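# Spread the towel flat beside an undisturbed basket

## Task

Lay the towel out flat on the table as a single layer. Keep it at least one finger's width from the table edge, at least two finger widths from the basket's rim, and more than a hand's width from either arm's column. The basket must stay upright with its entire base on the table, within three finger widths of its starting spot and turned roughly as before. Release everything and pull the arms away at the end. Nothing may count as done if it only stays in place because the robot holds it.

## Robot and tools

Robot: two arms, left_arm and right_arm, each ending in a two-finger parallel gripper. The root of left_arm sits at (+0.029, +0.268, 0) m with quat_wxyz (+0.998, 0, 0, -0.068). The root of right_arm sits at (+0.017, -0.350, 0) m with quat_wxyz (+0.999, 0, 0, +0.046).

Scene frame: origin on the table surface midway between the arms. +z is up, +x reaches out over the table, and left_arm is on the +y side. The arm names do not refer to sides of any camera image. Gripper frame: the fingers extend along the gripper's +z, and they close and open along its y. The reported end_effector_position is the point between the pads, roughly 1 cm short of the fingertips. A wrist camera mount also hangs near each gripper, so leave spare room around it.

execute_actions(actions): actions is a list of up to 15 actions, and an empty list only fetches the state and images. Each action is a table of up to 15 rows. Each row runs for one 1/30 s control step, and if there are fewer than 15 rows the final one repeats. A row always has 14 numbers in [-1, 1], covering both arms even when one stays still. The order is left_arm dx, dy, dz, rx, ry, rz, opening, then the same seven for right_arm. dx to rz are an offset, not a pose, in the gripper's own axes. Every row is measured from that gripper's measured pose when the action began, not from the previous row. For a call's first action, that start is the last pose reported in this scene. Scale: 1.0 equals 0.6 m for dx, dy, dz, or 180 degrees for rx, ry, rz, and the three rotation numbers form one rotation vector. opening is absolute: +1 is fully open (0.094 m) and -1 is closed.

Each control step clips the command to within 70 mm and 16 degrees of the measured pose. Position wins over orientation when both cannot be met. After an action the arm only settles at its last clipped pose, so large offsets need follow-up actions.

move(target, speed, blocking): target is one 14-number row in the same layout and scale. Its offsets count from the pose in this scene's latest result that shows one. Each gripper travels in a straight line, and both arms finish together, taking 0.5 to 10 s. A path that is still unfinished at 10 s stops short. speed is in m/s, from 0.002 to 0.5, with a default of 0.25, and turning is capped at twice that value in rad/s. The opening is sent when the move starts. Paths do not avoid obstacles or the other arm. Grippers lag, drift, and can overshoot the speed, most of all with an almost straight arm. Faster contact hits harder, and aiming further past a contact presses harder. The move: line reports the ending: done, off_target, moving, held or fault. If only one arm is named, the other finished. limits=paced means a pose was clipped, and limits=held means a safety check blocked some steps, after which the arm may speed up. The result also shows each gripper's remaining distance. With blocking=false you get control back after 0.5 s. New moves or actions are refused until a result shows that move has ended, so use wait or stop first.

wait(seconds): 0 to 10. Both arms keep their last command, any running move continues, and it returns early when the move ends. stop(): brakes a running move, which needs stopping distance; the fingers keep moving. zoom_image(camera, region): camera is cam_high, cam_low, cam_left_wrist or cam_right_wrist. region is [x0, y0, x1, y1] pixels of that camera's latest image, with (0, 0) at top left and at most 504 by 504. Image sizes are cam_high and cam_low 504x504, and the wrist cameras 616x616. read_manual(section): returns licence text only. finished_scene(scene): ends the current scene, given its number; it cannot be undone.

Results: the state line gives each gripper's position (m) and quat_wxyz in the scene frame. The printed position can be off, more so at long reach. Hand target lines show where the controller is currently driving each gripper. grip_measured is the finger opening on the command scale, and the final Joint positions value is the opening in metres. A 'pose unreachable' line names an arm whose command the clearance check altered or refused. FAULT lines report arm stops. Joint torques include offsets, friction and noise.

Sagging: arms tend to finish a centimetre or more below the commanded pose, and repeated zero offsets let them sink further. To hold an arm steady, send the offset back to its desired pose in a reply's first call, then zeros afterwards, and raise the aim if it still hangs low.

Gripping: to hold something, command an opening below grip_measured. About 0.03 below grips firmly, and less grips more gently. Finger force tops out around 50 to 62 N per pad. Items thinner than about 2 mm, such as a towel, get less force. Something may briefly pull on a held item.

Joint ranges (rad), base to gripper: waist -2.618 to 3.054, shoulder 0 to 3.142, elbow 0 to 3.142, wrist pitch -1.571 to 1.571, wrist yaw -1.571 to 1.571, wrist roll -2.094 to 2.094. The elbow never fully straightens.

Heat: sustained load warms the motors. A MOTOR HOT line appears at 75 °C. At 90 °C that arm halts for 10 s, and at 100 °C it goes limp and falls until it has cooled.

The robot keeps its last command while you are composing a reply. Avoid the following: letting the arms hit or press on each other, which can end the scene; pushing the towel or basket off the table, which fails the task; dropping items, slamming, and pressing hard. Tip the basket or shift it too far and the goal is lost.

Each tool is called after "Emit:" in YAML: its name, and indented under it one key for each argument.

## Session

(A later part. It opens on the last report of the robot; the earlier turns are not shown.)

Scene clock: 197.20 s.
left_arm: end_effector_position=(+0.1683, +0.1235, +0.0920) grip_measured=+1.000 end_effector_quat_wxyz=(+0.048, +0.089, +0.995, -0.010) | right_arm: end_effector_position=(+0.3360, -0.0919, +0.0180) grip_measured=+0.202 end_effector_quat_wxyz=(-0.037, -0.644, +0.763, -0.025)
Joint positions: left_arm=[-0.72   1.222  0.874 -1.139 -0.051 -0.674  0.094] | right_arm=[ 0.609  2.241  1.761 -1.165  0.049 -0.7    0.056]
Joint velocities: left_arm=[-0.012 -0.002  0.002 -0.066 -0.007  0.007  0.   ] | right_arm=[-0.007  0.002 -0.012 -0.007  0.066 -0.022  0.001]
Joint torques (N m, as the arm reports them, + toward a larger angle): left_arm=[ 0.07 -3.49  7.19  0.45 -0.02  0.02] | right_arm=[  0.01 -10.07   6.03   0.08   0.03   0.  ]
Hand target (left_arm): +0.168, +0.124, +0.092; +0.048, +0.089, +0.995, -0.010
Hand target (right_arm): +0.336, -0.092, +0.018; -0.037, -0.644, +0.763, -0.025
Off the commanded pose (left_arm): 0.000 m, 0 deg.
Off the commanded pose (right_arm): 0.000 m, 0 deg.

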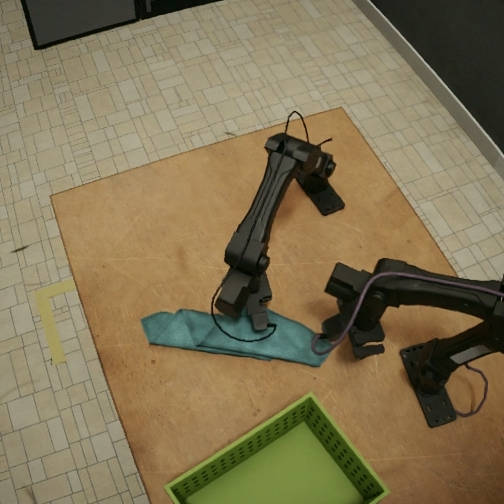

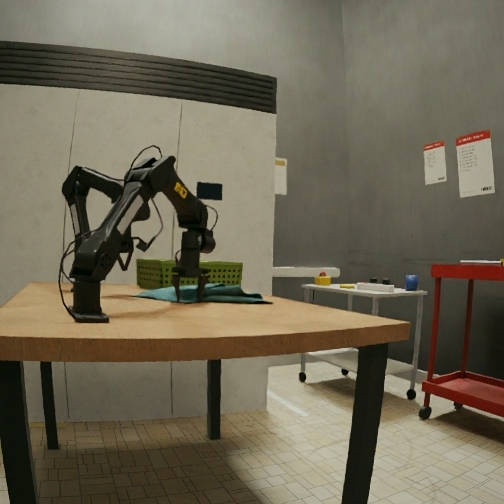

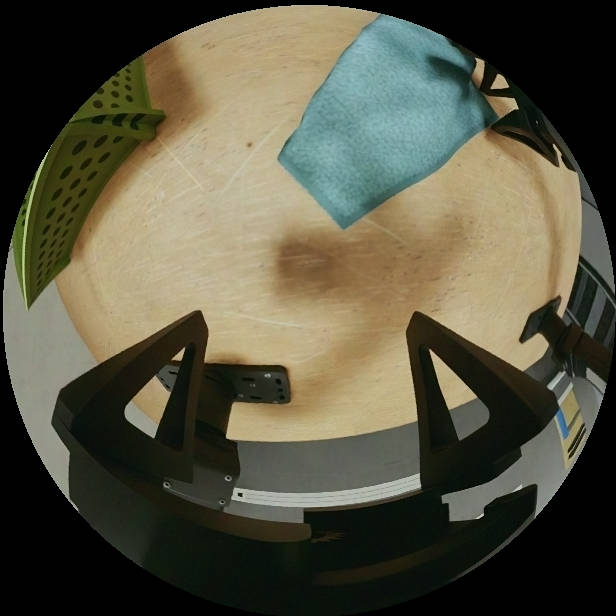

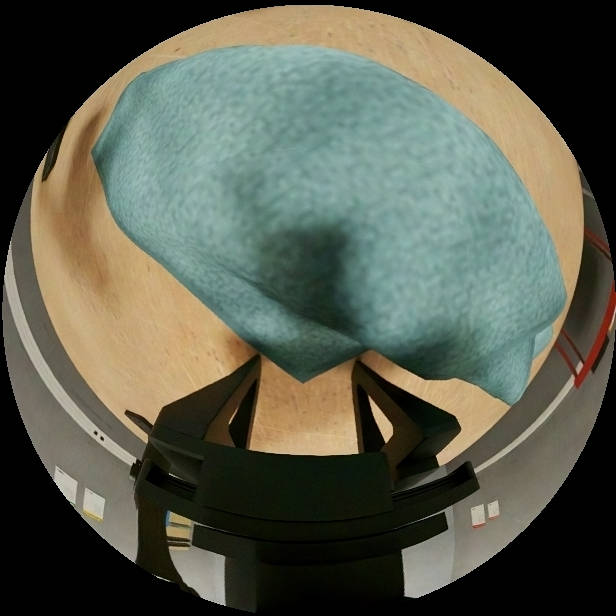

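Emit:
execute_actions:
  actions:
    - [[0,0,0,0,0,0,1, -0.02,0,0.0,0,0,0,0.2]]
    - [[0,0,0,0,0,0,1, 0,0,0.016,0,0,0,0.2]]
    - [[0,0,0,0,0,0,1, 0,0,0,0,0,0,0.2]]

Scene clock: 201.60 s.
left_arm: end_effector_position=(+0.1683, +0.1235, +0.0920) grip_measured=+1.000 end_effector_quat_wxyz=(+0.048, +0.089, +0.995, -0.010) | right_arm: end_effector_position=(+0.3374, -0.0897, +0.0178) grip_measured=+0.202 end_effector_quat_wxyz=(-0.042, -0.641, +0.766, -0.028)
Joint positions: left_arm=[-0.72   1.222  0.874 -1.139 -0.051 -0.674  0.094] | right_arm=[ 0.613  2.262  1.794 -1.187  0.055 -0.687  0.056]
Joint velocities: left_arm=[ 0.007 -0.002 -0.007 -0.037  0.081  0.007  0.   ] | right_arm=[ 0.017 -0.012  0.007 -0.022  0.037 -0.022  0.001]
Joint torques (N m, as the arm reports them, + toward a larger angle): left_arm=[ 0.   -3.71  7.06  0.45 -0.03  0.03] | right_arm=[  0.   -10.18   6.03   0.07   0.03  -0.01]
Hand target (left_arm): +0.168, +0.124, +0.092; +0.048, +0.089, +0.995, -0.010
Hand target (right_arm): +0.338, -0.090, +0.018; -0.042, -0.641, +0.766, -0.028
Off the commanded pose (left_arm): 0.000 m, 0 deg.
Off the commanded pose (right_arm): 0.000 m, 0 deg.

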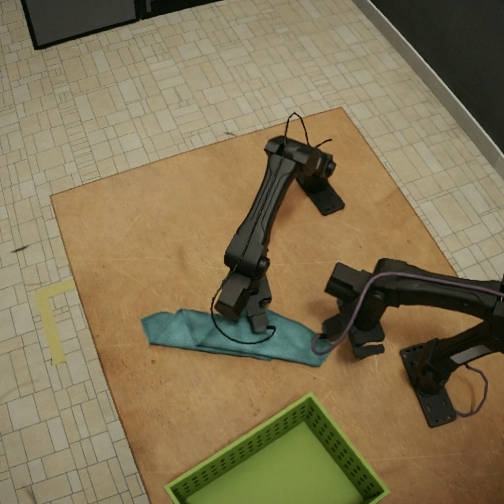

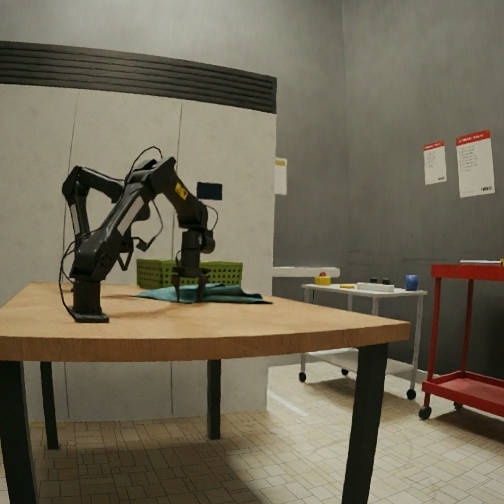

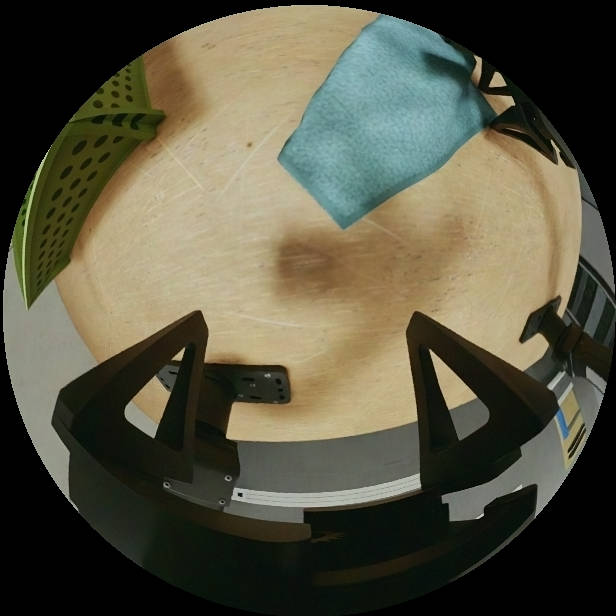

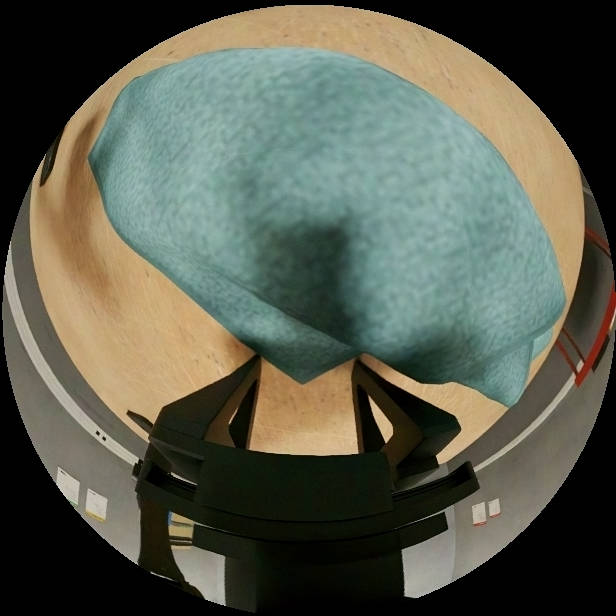

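Emit:
move:
  target: [0,0,0,0,0,0,1, -0.03,0,0.02,0,0,0,0.2]
  speed: 0.03

Scene clock: 204.97 s.
left_arm: end_effector_position=(+0.1683, +0.1235, +0.0920) grip_measured=+1.000 end_effector_quat_wxyz=(+0.048, +0.089, +0.995, -0.010) | right_arm: end_effector_position=(+0.3375, -0.0884, +0.0179) grip_measured=+0.202 end_effector_quat_wxyz=(-0.051, -0.636, +0.769, -0.039)
Joint positions: left_arm=[-0.72   1.222  0.874 -1.139 -0.051 -0.674  0.094] | right_arm=[ 0.624  2.287  1.834 -1.223  0.075 -0.663  0.056]
Joint velocities: left_arm=[ 0.022 -0.012 -0.007  0.022 -0.022  0.051  0.   ] | right_arm=[-0.002  0.007 -0.007 -0.037  0.007  0.022 -0.001]
Joint torques (N m, as the arm reports them, + toward a larger angle): left_arm=[ 0.09 -3.68  7.17  0.43 -0.03  0.03] | right_arm=[ 1.09 -7.38  7.47  0.41 -0.14 -0.01]
Hand target (left_arm): +0.168, +0.124, +0.092; +0.048, +0.089, +0.995, -0.010
Hand target (right_arm): +0.339, -0.074, +0.005; -0.042, -0.641, +0.766, -0.028
Off the commanded pose (left_arm): 0.000 m, 0 deg.
Off the commanded pose (right_arm): 0.021 m, 2 deg.
move: off_target (right_arm)

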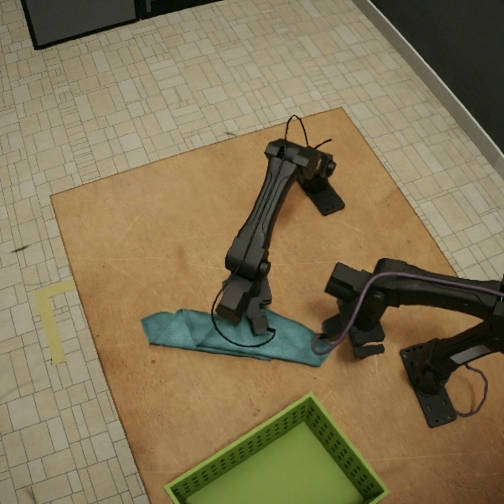

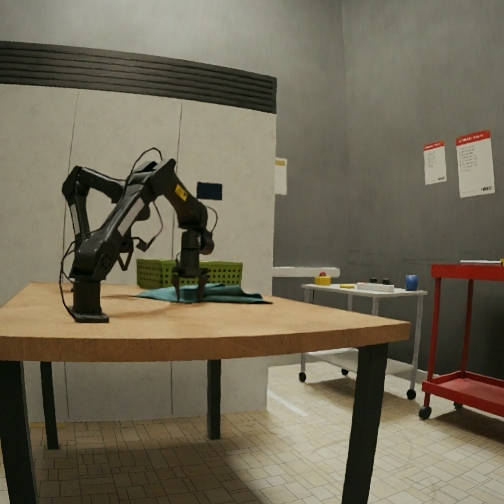

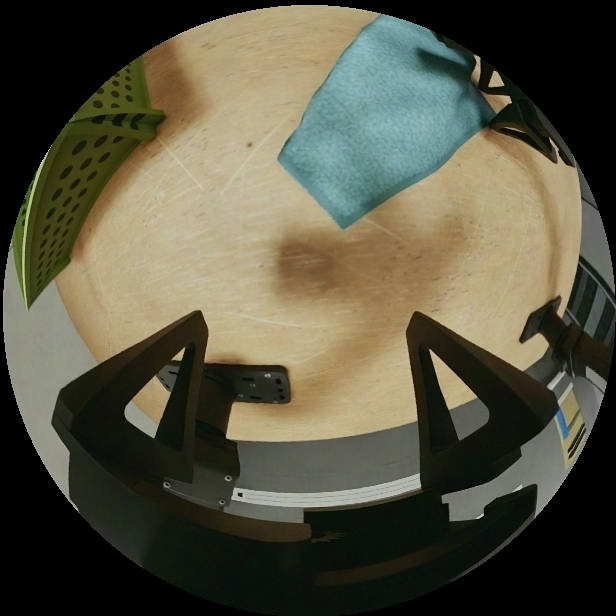

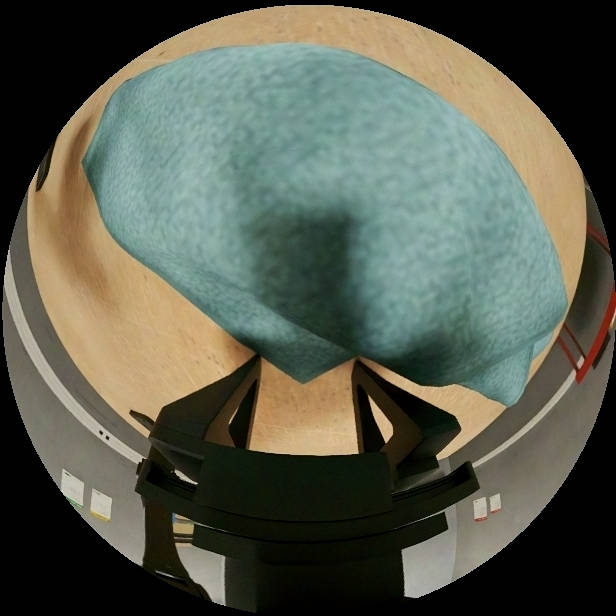

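Emit:
move:
  target: [0,0,0,0,0,0,1, -0.015,0,-0.025,0,0,0,0.2]
  speed: 0.05

Emit:
move:
  target: [0,0,0,0,0,0,1, -0.012,0,0.03,0,0,0,0.2]
  speed: 0.04

Scene clock: 207.50 s.
left_arm: end_effector_position=(+0.1683, +0.1235, +0.0920) grip_measured=+1.000 end_effector_quat_wxyz=(+0.048, +0.089, +0.995, -0.010) | right_arm: end_effector_position=(+0.3408, -0.0858, +0.0278) grip_measured=+0.202 end_effector_quat_wxyz=(-0.056, -0.633, +0.771, -0.040)
Joint positions: left_arm=[-0.72   1.222  0.874 -1.139 -0.051 -0.674  0.094] | right_arm=[ 0.624  2.307  1.907 -1.285  0.076 -0.655  0.056]
Joint velocities: left_arm=[-0.002 -0.007 -0.012 -0.007  0.022 -0.007  0.   ] | right_arm=[-0.007 -0.012 -0.022 -0.051 -0.037  0.037 -0.001]
Joint torques (N m, as the arm reports them, + toward a larger angle): left_arm=[ 0.07 -3.66  7.22  0.44 -0.06  0.01] | right_arm=[ 1.15 -9.93  8.7  -0.1   0.01  0.02]
Hand target (left_arm): +0.168, +0.124, +0.092; +0.048, +0.089, +0.995, -0.010
Hand target (right_arm): +0.340, -0.078, +0.031; -0.051, -0.636, +0.769, -0.038
Off the commanded pose (left_arm): 0.000 m, 0 deg.
Off the commanded pose (right_arm): 0.009 m, 1 deg.
move: done

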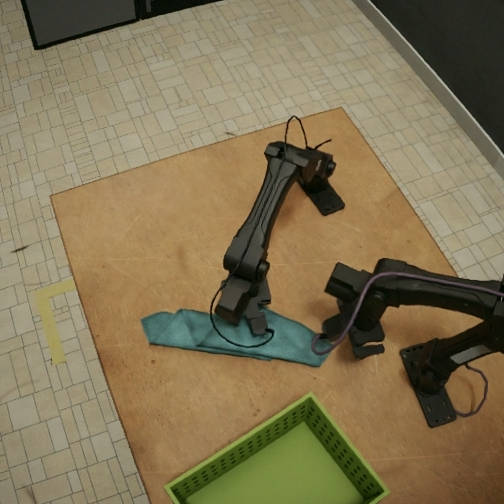

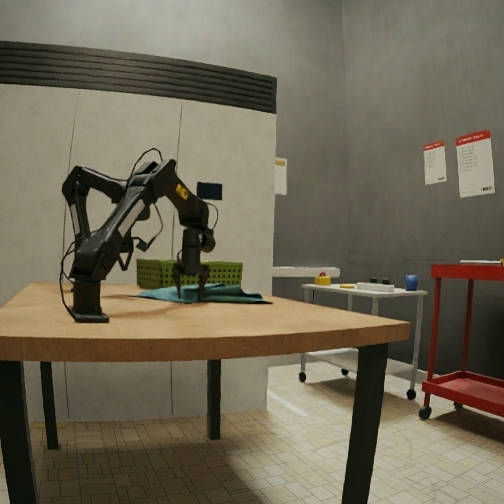

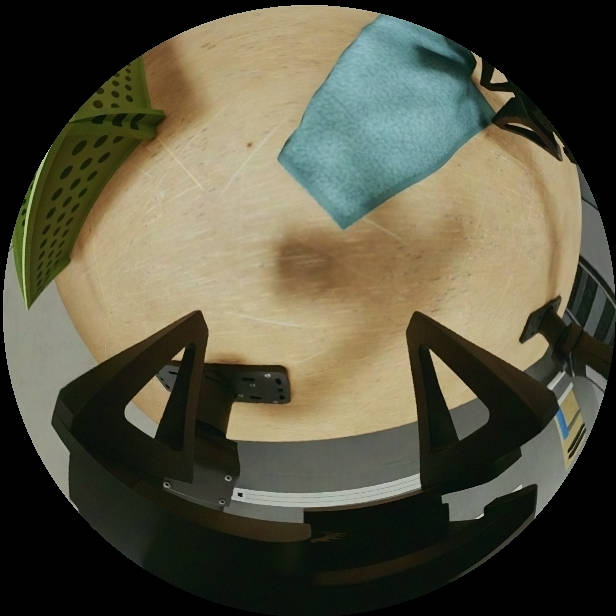

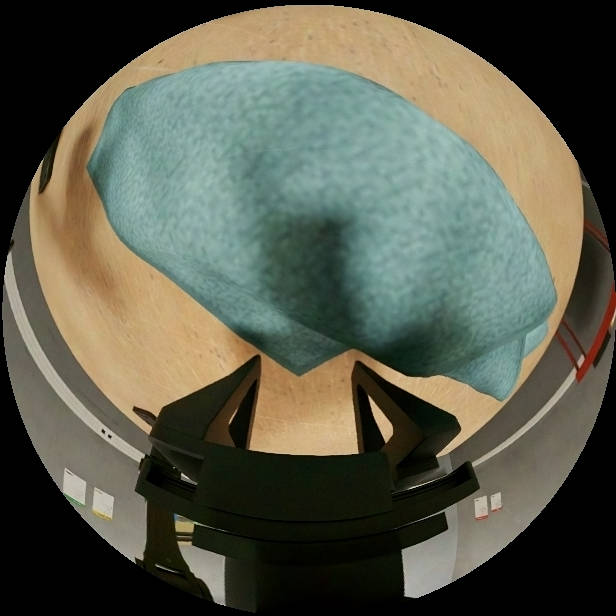

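Scene clock: 208.23 s.
left_arm: end_effector_position=(+0.1683, +0.1235, +0.0920) grip_measured=+1.000 end_effector_quat_wxyz=(+0.048, +0.089, +0.995, -0.010) | right_arm: end_effector_position=(+0.3430, -0.0839, +0.0184) grip_measured=+0.202 end_effector_quat_wxyz=(-0.054, -0.633, +0.771, -0.040)
Joint positions: left_arm=[-0.72   1.222  0.874 -1.139 -0.051 -0.674  0.094] | right_arm=[ 0.624  2.323  1.897 -1.255  0.077 -0.654  0.056]
Joint velocities: left_arm=[-0.007 -0.002  0.002  0.007  0.007 -0.022  0.   ] | right_arm=[-0.017  0.022  0.002 -0.022 -0.022  0.037 -0.   ]
Joint torques (N m, as the arm reports them, + toward a larger angle): left_arm=[ 0.03 -3.64  7.15  0.47 -0.04  0.01] | right_arm=[ 0.6  -9.4   4.82  0.2   0.03  0.  ]
Hand target (left_arm): +0.168, +0.124, +0.092; +0.048, +0.089, +0.995, -0.010
Hand target (right_arm): +0.341, -0.081, +0.009; -0.055, -0.633, +0.771, -0.040
Off the commanded pose (left_arm): 0.000 m, 0 deg.
Off the commanded pose (right_arm): 0.010 m, 0 deg.
move: done

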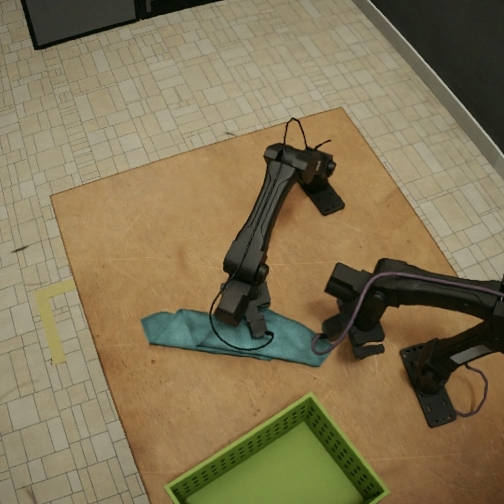

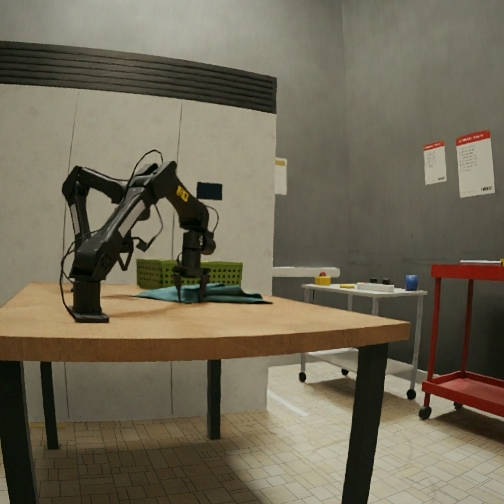

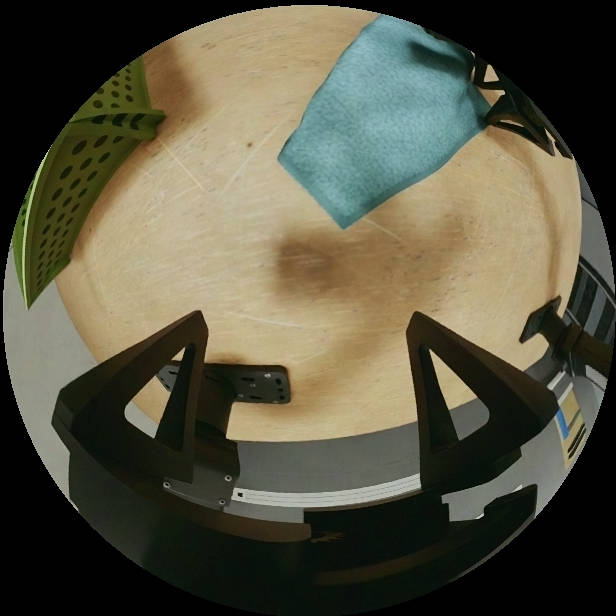

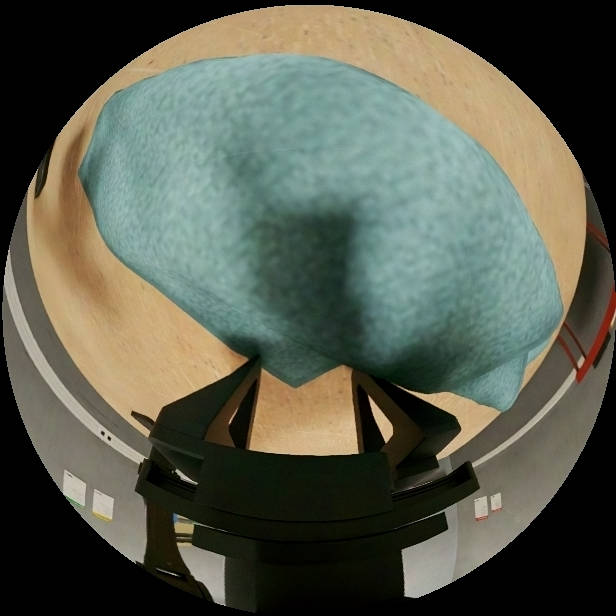

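Emit:
execute_actions:
  actions:
    - [[0,0,0,0,0,0,1, 0,0,0.01,0,0,0,-1]]
    - [[0,0,0,0,0,0,1, 0,0,0,0,0,0,-1]]

Scene clock: 211.17 s.
left_arm: end_effector_position=(+0.1683, +0.1235, +0.0920) grip_measured=+1.000 end_effector_quat_wxyz=(+0.048, +0.089, +0.995, -0.010) | right_arm: end_effector_position=(+0.3407, -0.0843, +0.0185) grip_measured=-0.969 end_effector_quat_wxyz=(-0.058, -0.633, +0.771, -0.037)
Joint positions: left_arm=[-0.72   1.222  0.874 -1.139 -0.051 -0.674  0.094] | right_arm=[ 0.624  2.323  1.897 -1.263  0.07  -0.654  0.001]
Joint velocities: left_arm=[-0.027  0.012 -0.002 -0.007  0.022 -0.022  0.   ] | right_arm=[ 0.002 -0.007 -0.012 -0.022 -0.007 -0.007  0.001]
Joint torques (N m, as the arm reports them, + toward a larger angle): left_arm=[ 0.09 -3.76  7.14  0.42 -0.03  0.03] | right_arm=[  0.   -10.55   6.02   0.02   0.04  -0.01]
Hand target (left_arm): +0.168, +0.124, +0.092; +0.048, +0.089, +0.995, -0.010
Hand target (right_arm): +0.341, -0.084, +0.019; -0.057, -0.633, +0.771, -0.037
Off the commanded pose (left_arm): 0.000 m, 0 deg.
Off the commanded pose (right_arm): 0.000 m, 0 deg.

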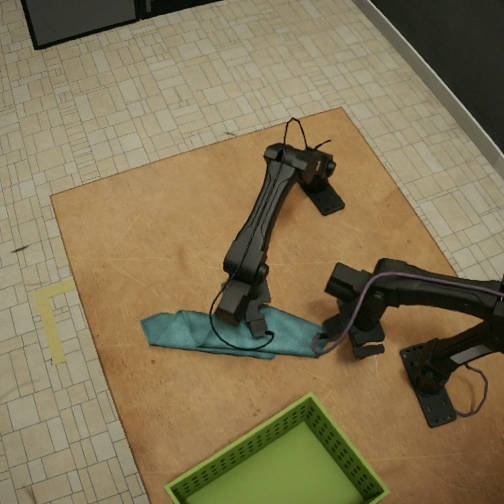

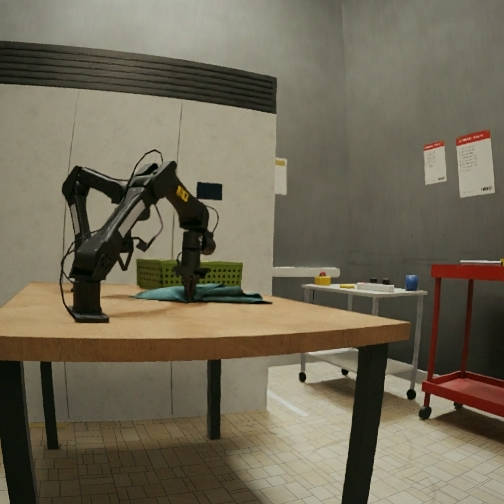

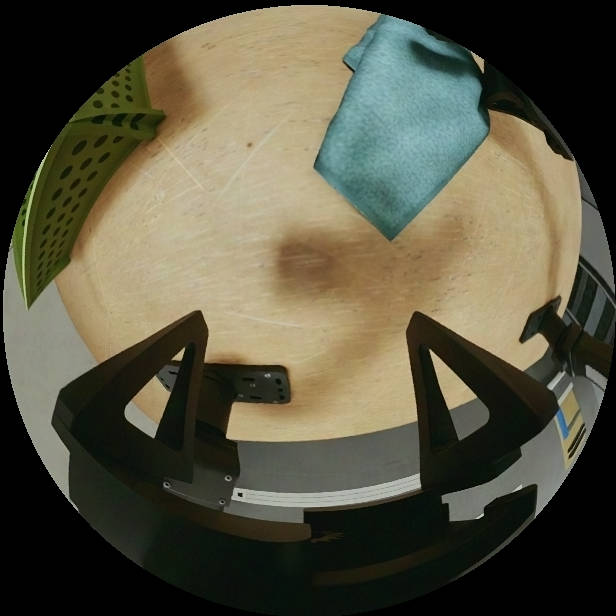

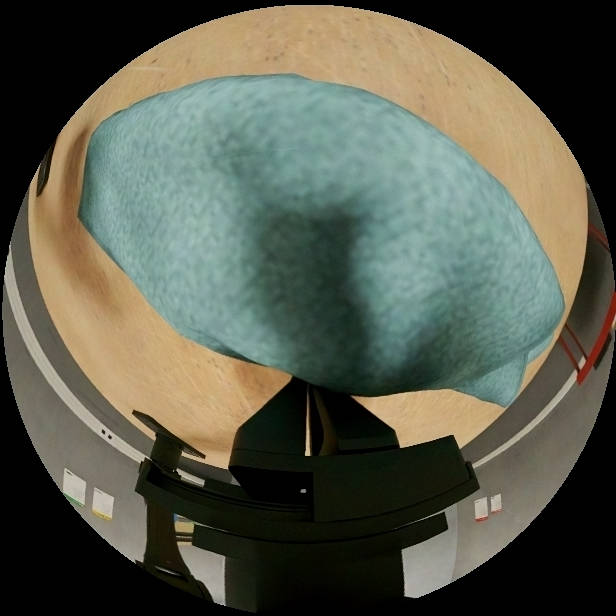

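Emit:
move:
  target: [0,0,0,0,0,0,1, 0,0,-0.12,0,0,0,-1]
  speed: 0.08

Scene clock: 213.93 s.
left_arm: end_effector_position=(+0.1683, +0.1235, +0.0920) grip_measured=+1.000 end_effector_quat_wxyz=(+0.048, +0.089, +0.995, -0.010) | right_arm: end_effector_position=(+0.3459, -0.0798, +0.0866) grip_measured=-0.969 end_effector_quat_wxyz=(-0.056, -0.631, +0.773, -0.037)
Joint positions: left_arm=[-0.72   1.222  0.874 -1.139 -0.051 -0.674  0.094] | right_arm=[ 0.624  2.339  2.196 -1.543  0.07  -0.65   0.001]
Joint velocities: left_arm=[-0.012  0.012  0.012 -0.051 -0.022  0.007  0.   ] | right_arm=[-0.002 -0.007  0.012  0.022 -0.022  0.022 -0.   ]
Joint torques (N m, as the arm reports them, + toward a larger angle): left_arm=[ 0.05 -3.56  7.18  0.42 -0.04  0.02] | right_arm=[ 0.82 -9.92  8.53 -0.14  0.03  0.01]
Hand target (left_arm): +0.168, +0.124, +0.092; +0.048, +0.089, +0.995, -0.010
Hand target (right_arm): +0.345, -0.075, +0.090; -0.054, -0.633, +0.771, -0.037
Off the commanded pose (left_arm): 0.000 m, 0 deg.
Off the commanded pose (right_arm): 0.006 m, 0 deg.
joint sent to its limit (right arm) — the command would take joint 4 (wrist pitch) past its lower limit, so that joint was sent only as far as its limit.
move: done

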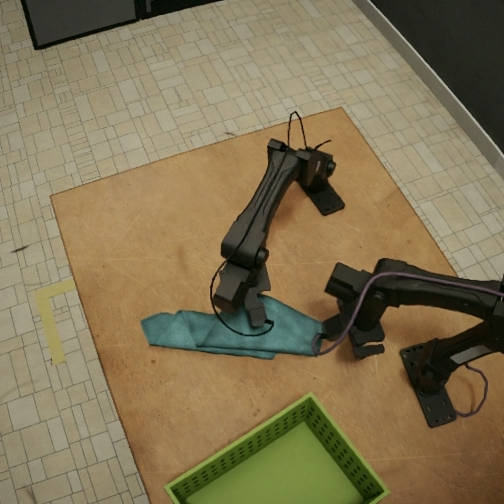

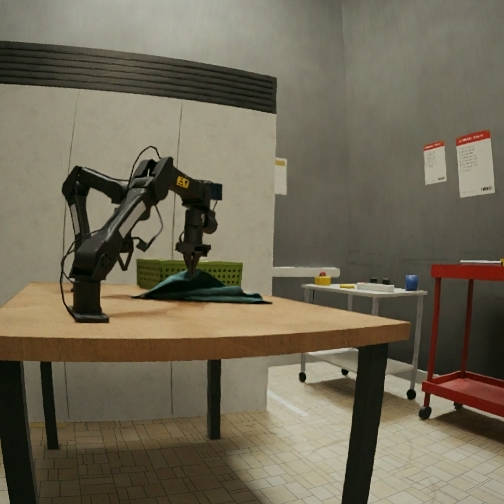

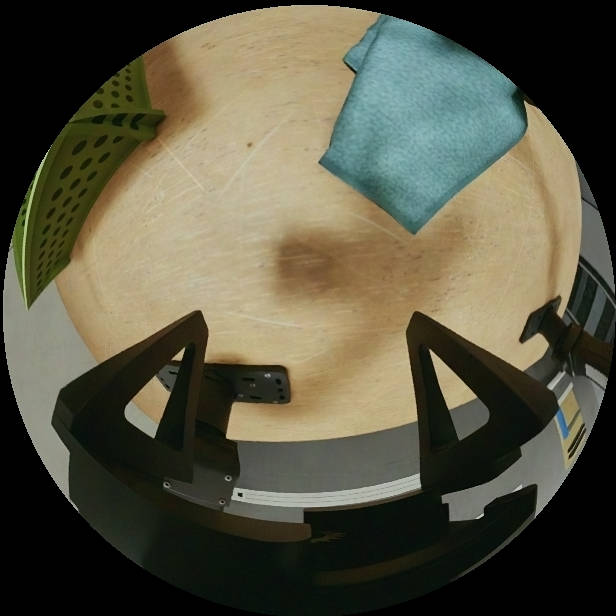

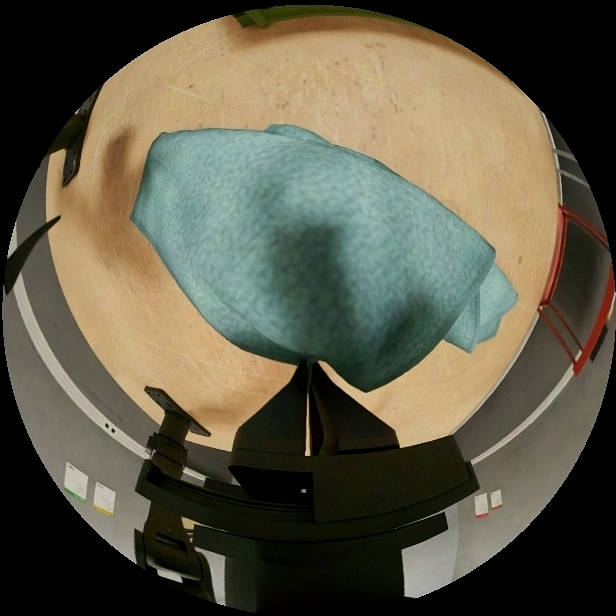

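Emit:
move:
  target: [0.0,-0.143,0.067,0,0,0,0.2, 0,0,0,0,0,0.25,-1]
  speed: 0.15

Scene clock: 229.07 s.
left_arm: end_effector_position=(+0.1520, +0.0464, +0.0493) grip_measured=+0.202 end_effector_quat_wxyz=(+0.036, +0.091, +0.995, -0.005) | right_arm: end_effector_position=(+0.3456, -0.0800, +0.0867) grip_measured=-0.969 end_effector_quat_wxyz=(-0.039, -0.293, +0.954, -0.056)
Joint positions: left_arm=[-0.972  1.514  0.93  -0.941 -0.056 -0.923  0.056] | right_arm=[ 0.624  2.339  2.196 -1.545  0.07   0.124  0.001]
Joint velocities: left_arm=[-0.012 -0.017 -0.012  0.095  0.037  0.051 -0.001] | right_arm=[ 0.017 -0.007 -0.002 -0.022 -0.022  0.007  0.   ]
Joint torques (N m, as the arm reports them, + toward a larger angle): left_arm=[-0.46 -5.4   9.42  0.43 -0.21 -0.06] | right_arm=[  0.   -10.68   6.05   0.01   0.04   0.08]
Hand target (left_arm): +0.157, +0.037, +0.054; +0.049, +0.089, +0.995, -0.012
Hand target (right_arm): +0.346, -0.080, +0.087; -0.038, -0.288, +0.955, -0.056
Off the commanded pose (left_arm): 0.010 m, 2 deg.
Off the commanded pose (right_arm): 0.000 m, 1 deg.
move: done

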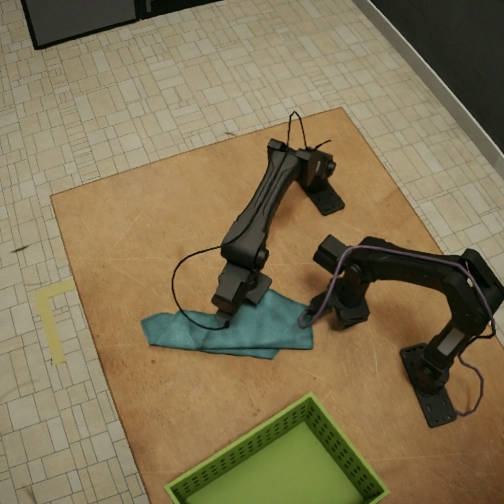

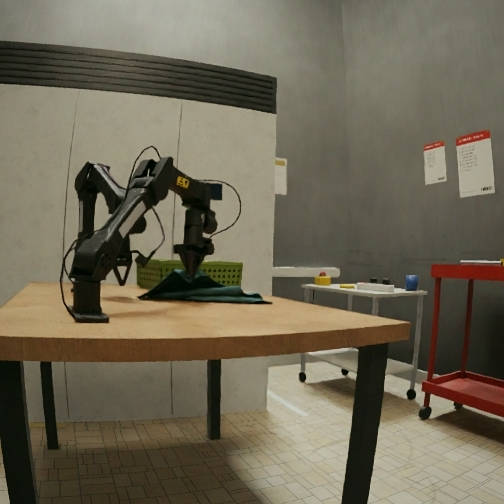

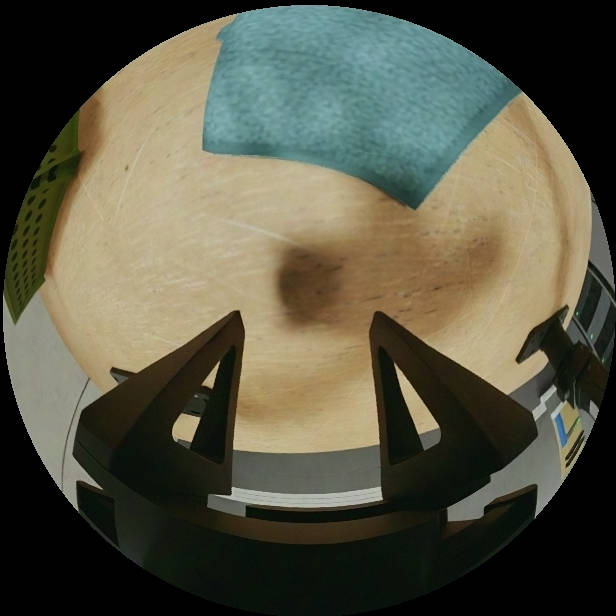

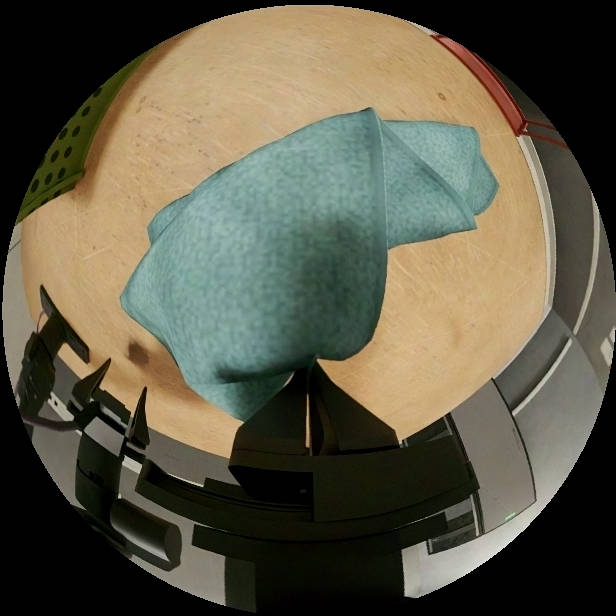

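Emit:
move:
  target: [-0.085,-0.10,0.0,0,0,0,0.2, 0,0,0,0,0,0,-1]
  speed: 0.12

Scene clock: 234.17 s.
left_arm: end_effector_position=(+0.1872, -0.0187, +0.0496) grip_measured=+0.202 end_effector_quat_wxyz=(+0.036, +0.090, +0.995, -0.004) | right_arm: end_effector_position=(+0.3456, -0.0800, +0.0867) grip_measured=-0.969 end_effector_quat_wxyz=(-0.039, -0.291, +0.954, -0.056)
Joint positions: left_arm=[-0.965  1.789  1.231 -0.967 -0.056 -0.918  0.056] | right_arm=[ 0.624  2.339  2.196 -1.545  0.07   0.127  0.001]
Joint velocities: left_arm=[-0.002 -0.002  0.002 -0.022 -0.022 -0.037  0.   ] | right_arm=[-0.007 -0.017 -0.012 -0.022 -0.051 -0.022  0.001]
Joint torques (N m, as the arm reports them, + toward a larger angle): left_arm=[ 0.48 -8.43  9.4   0.23  0.    0.1 ] | right_arm=[  0.   -10.68   6.05   0.     0.04  -0.04]
Hand target (left_arm): +0.191, -0.021, +0.053; +0.036, +0.091, +0.995, -0.005
Hand target (right_arm): +0.346, -0.080, +0.087; -0.039, -0.293, +0.954, -0.056
Off the commanded pose (left_arm): 0.006 m, 0 deg.
Off the commanded pose (right_arm): 0.000 m, 0 deg.
move: done

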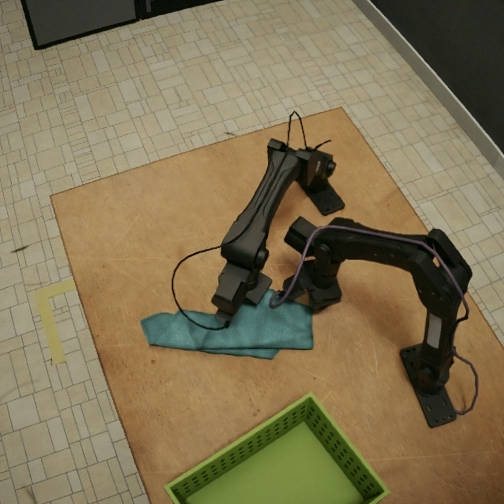

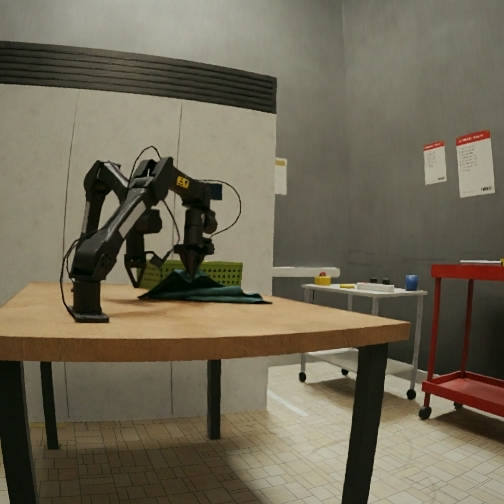

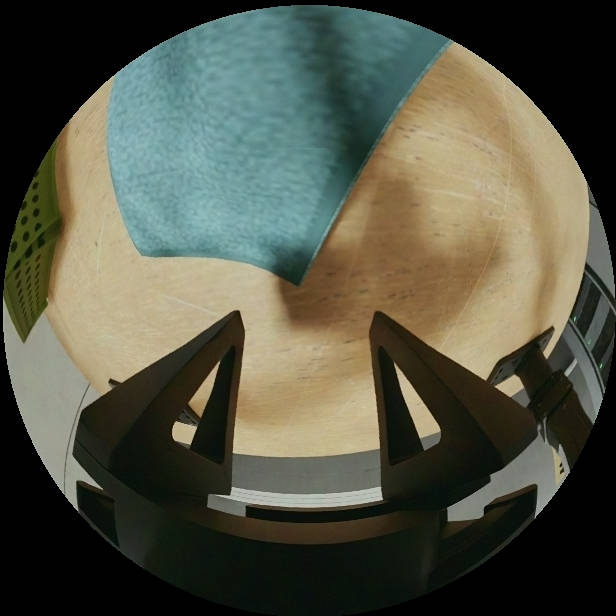

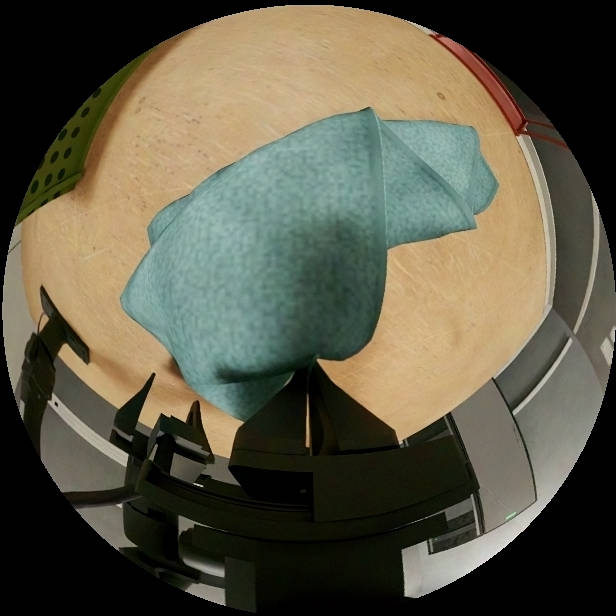

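Emit:
move:
  target: [-0.05,0.018,0.0,0,0,-0.11,0.2, 0,0,0,0,0,0,-1]
  speed: 0.1

Scene clock: 243.17 s.
left_arm: end_effector_position=(+0.2136, -0.0086, +0.0482) grip_measured=+0.202 end_effector_quat_wxyz=(+0.035, -0.072, +0.997, -0.006) | right_arm: end_effector_position=(+0.3456, -0.0800, +0.0867) grip_measured=-0.969 end_effector_quat_wxyz=(-0.039, -0.291, +0.954, -0.056)
Joint positions: left_arm=[-0.88   1.811  1.253 -0.97  -0.056 -1.158  0.056] | right_arm=[ 0.624  2.339  2.196 -1.545  0.07   0.127  0.001]
Joint velocities: left_arm=[ 0.002 -0.002 -0.002  0.007 -0.051 -0.095 -0.   ] | right_arm=[ 0.012  0.007 -0.007  0.022 -0.022  0.022  0.   ]
Joint torques (N m, as the arm reports them, + toward a larger angle): left_arm=[ 0.59 -8.57  9.35  0.26  0.07 -0.09] | right_arm=[ -0.01 -10.68   6.06   0.     0.04   0.  ]
Hand target (left_arm): +0.218, -0.013, +0.051; +0.035, -0.082, +0.996, -0.010
Hand target (right_arm): +0.346, -0.080, +0.087; -0.039, -0.291, +0.954, -0.056
Off the commanded pose (left_arm): 0.008 m, 1 deg.
Off the commanded pose (right_arm): 0.000 m, 0 deg.
move: done

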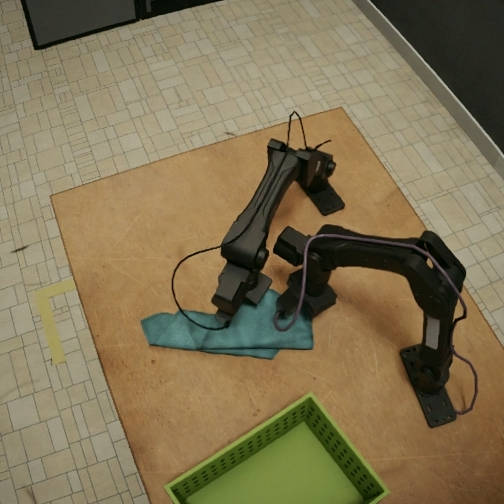

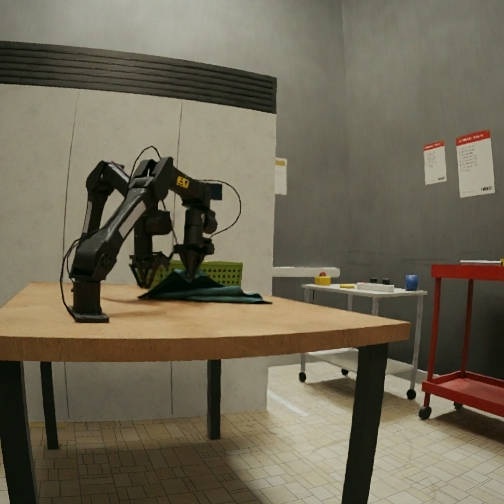

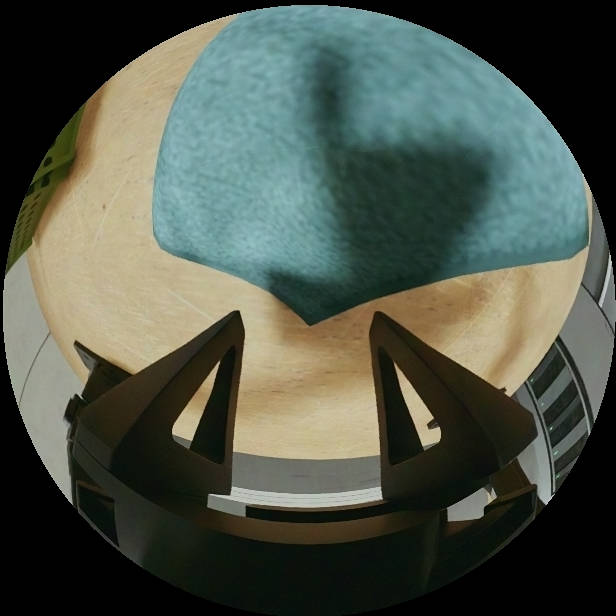

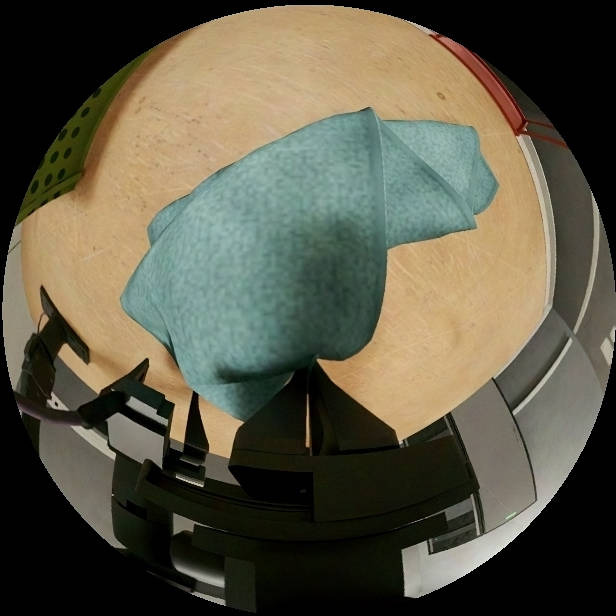

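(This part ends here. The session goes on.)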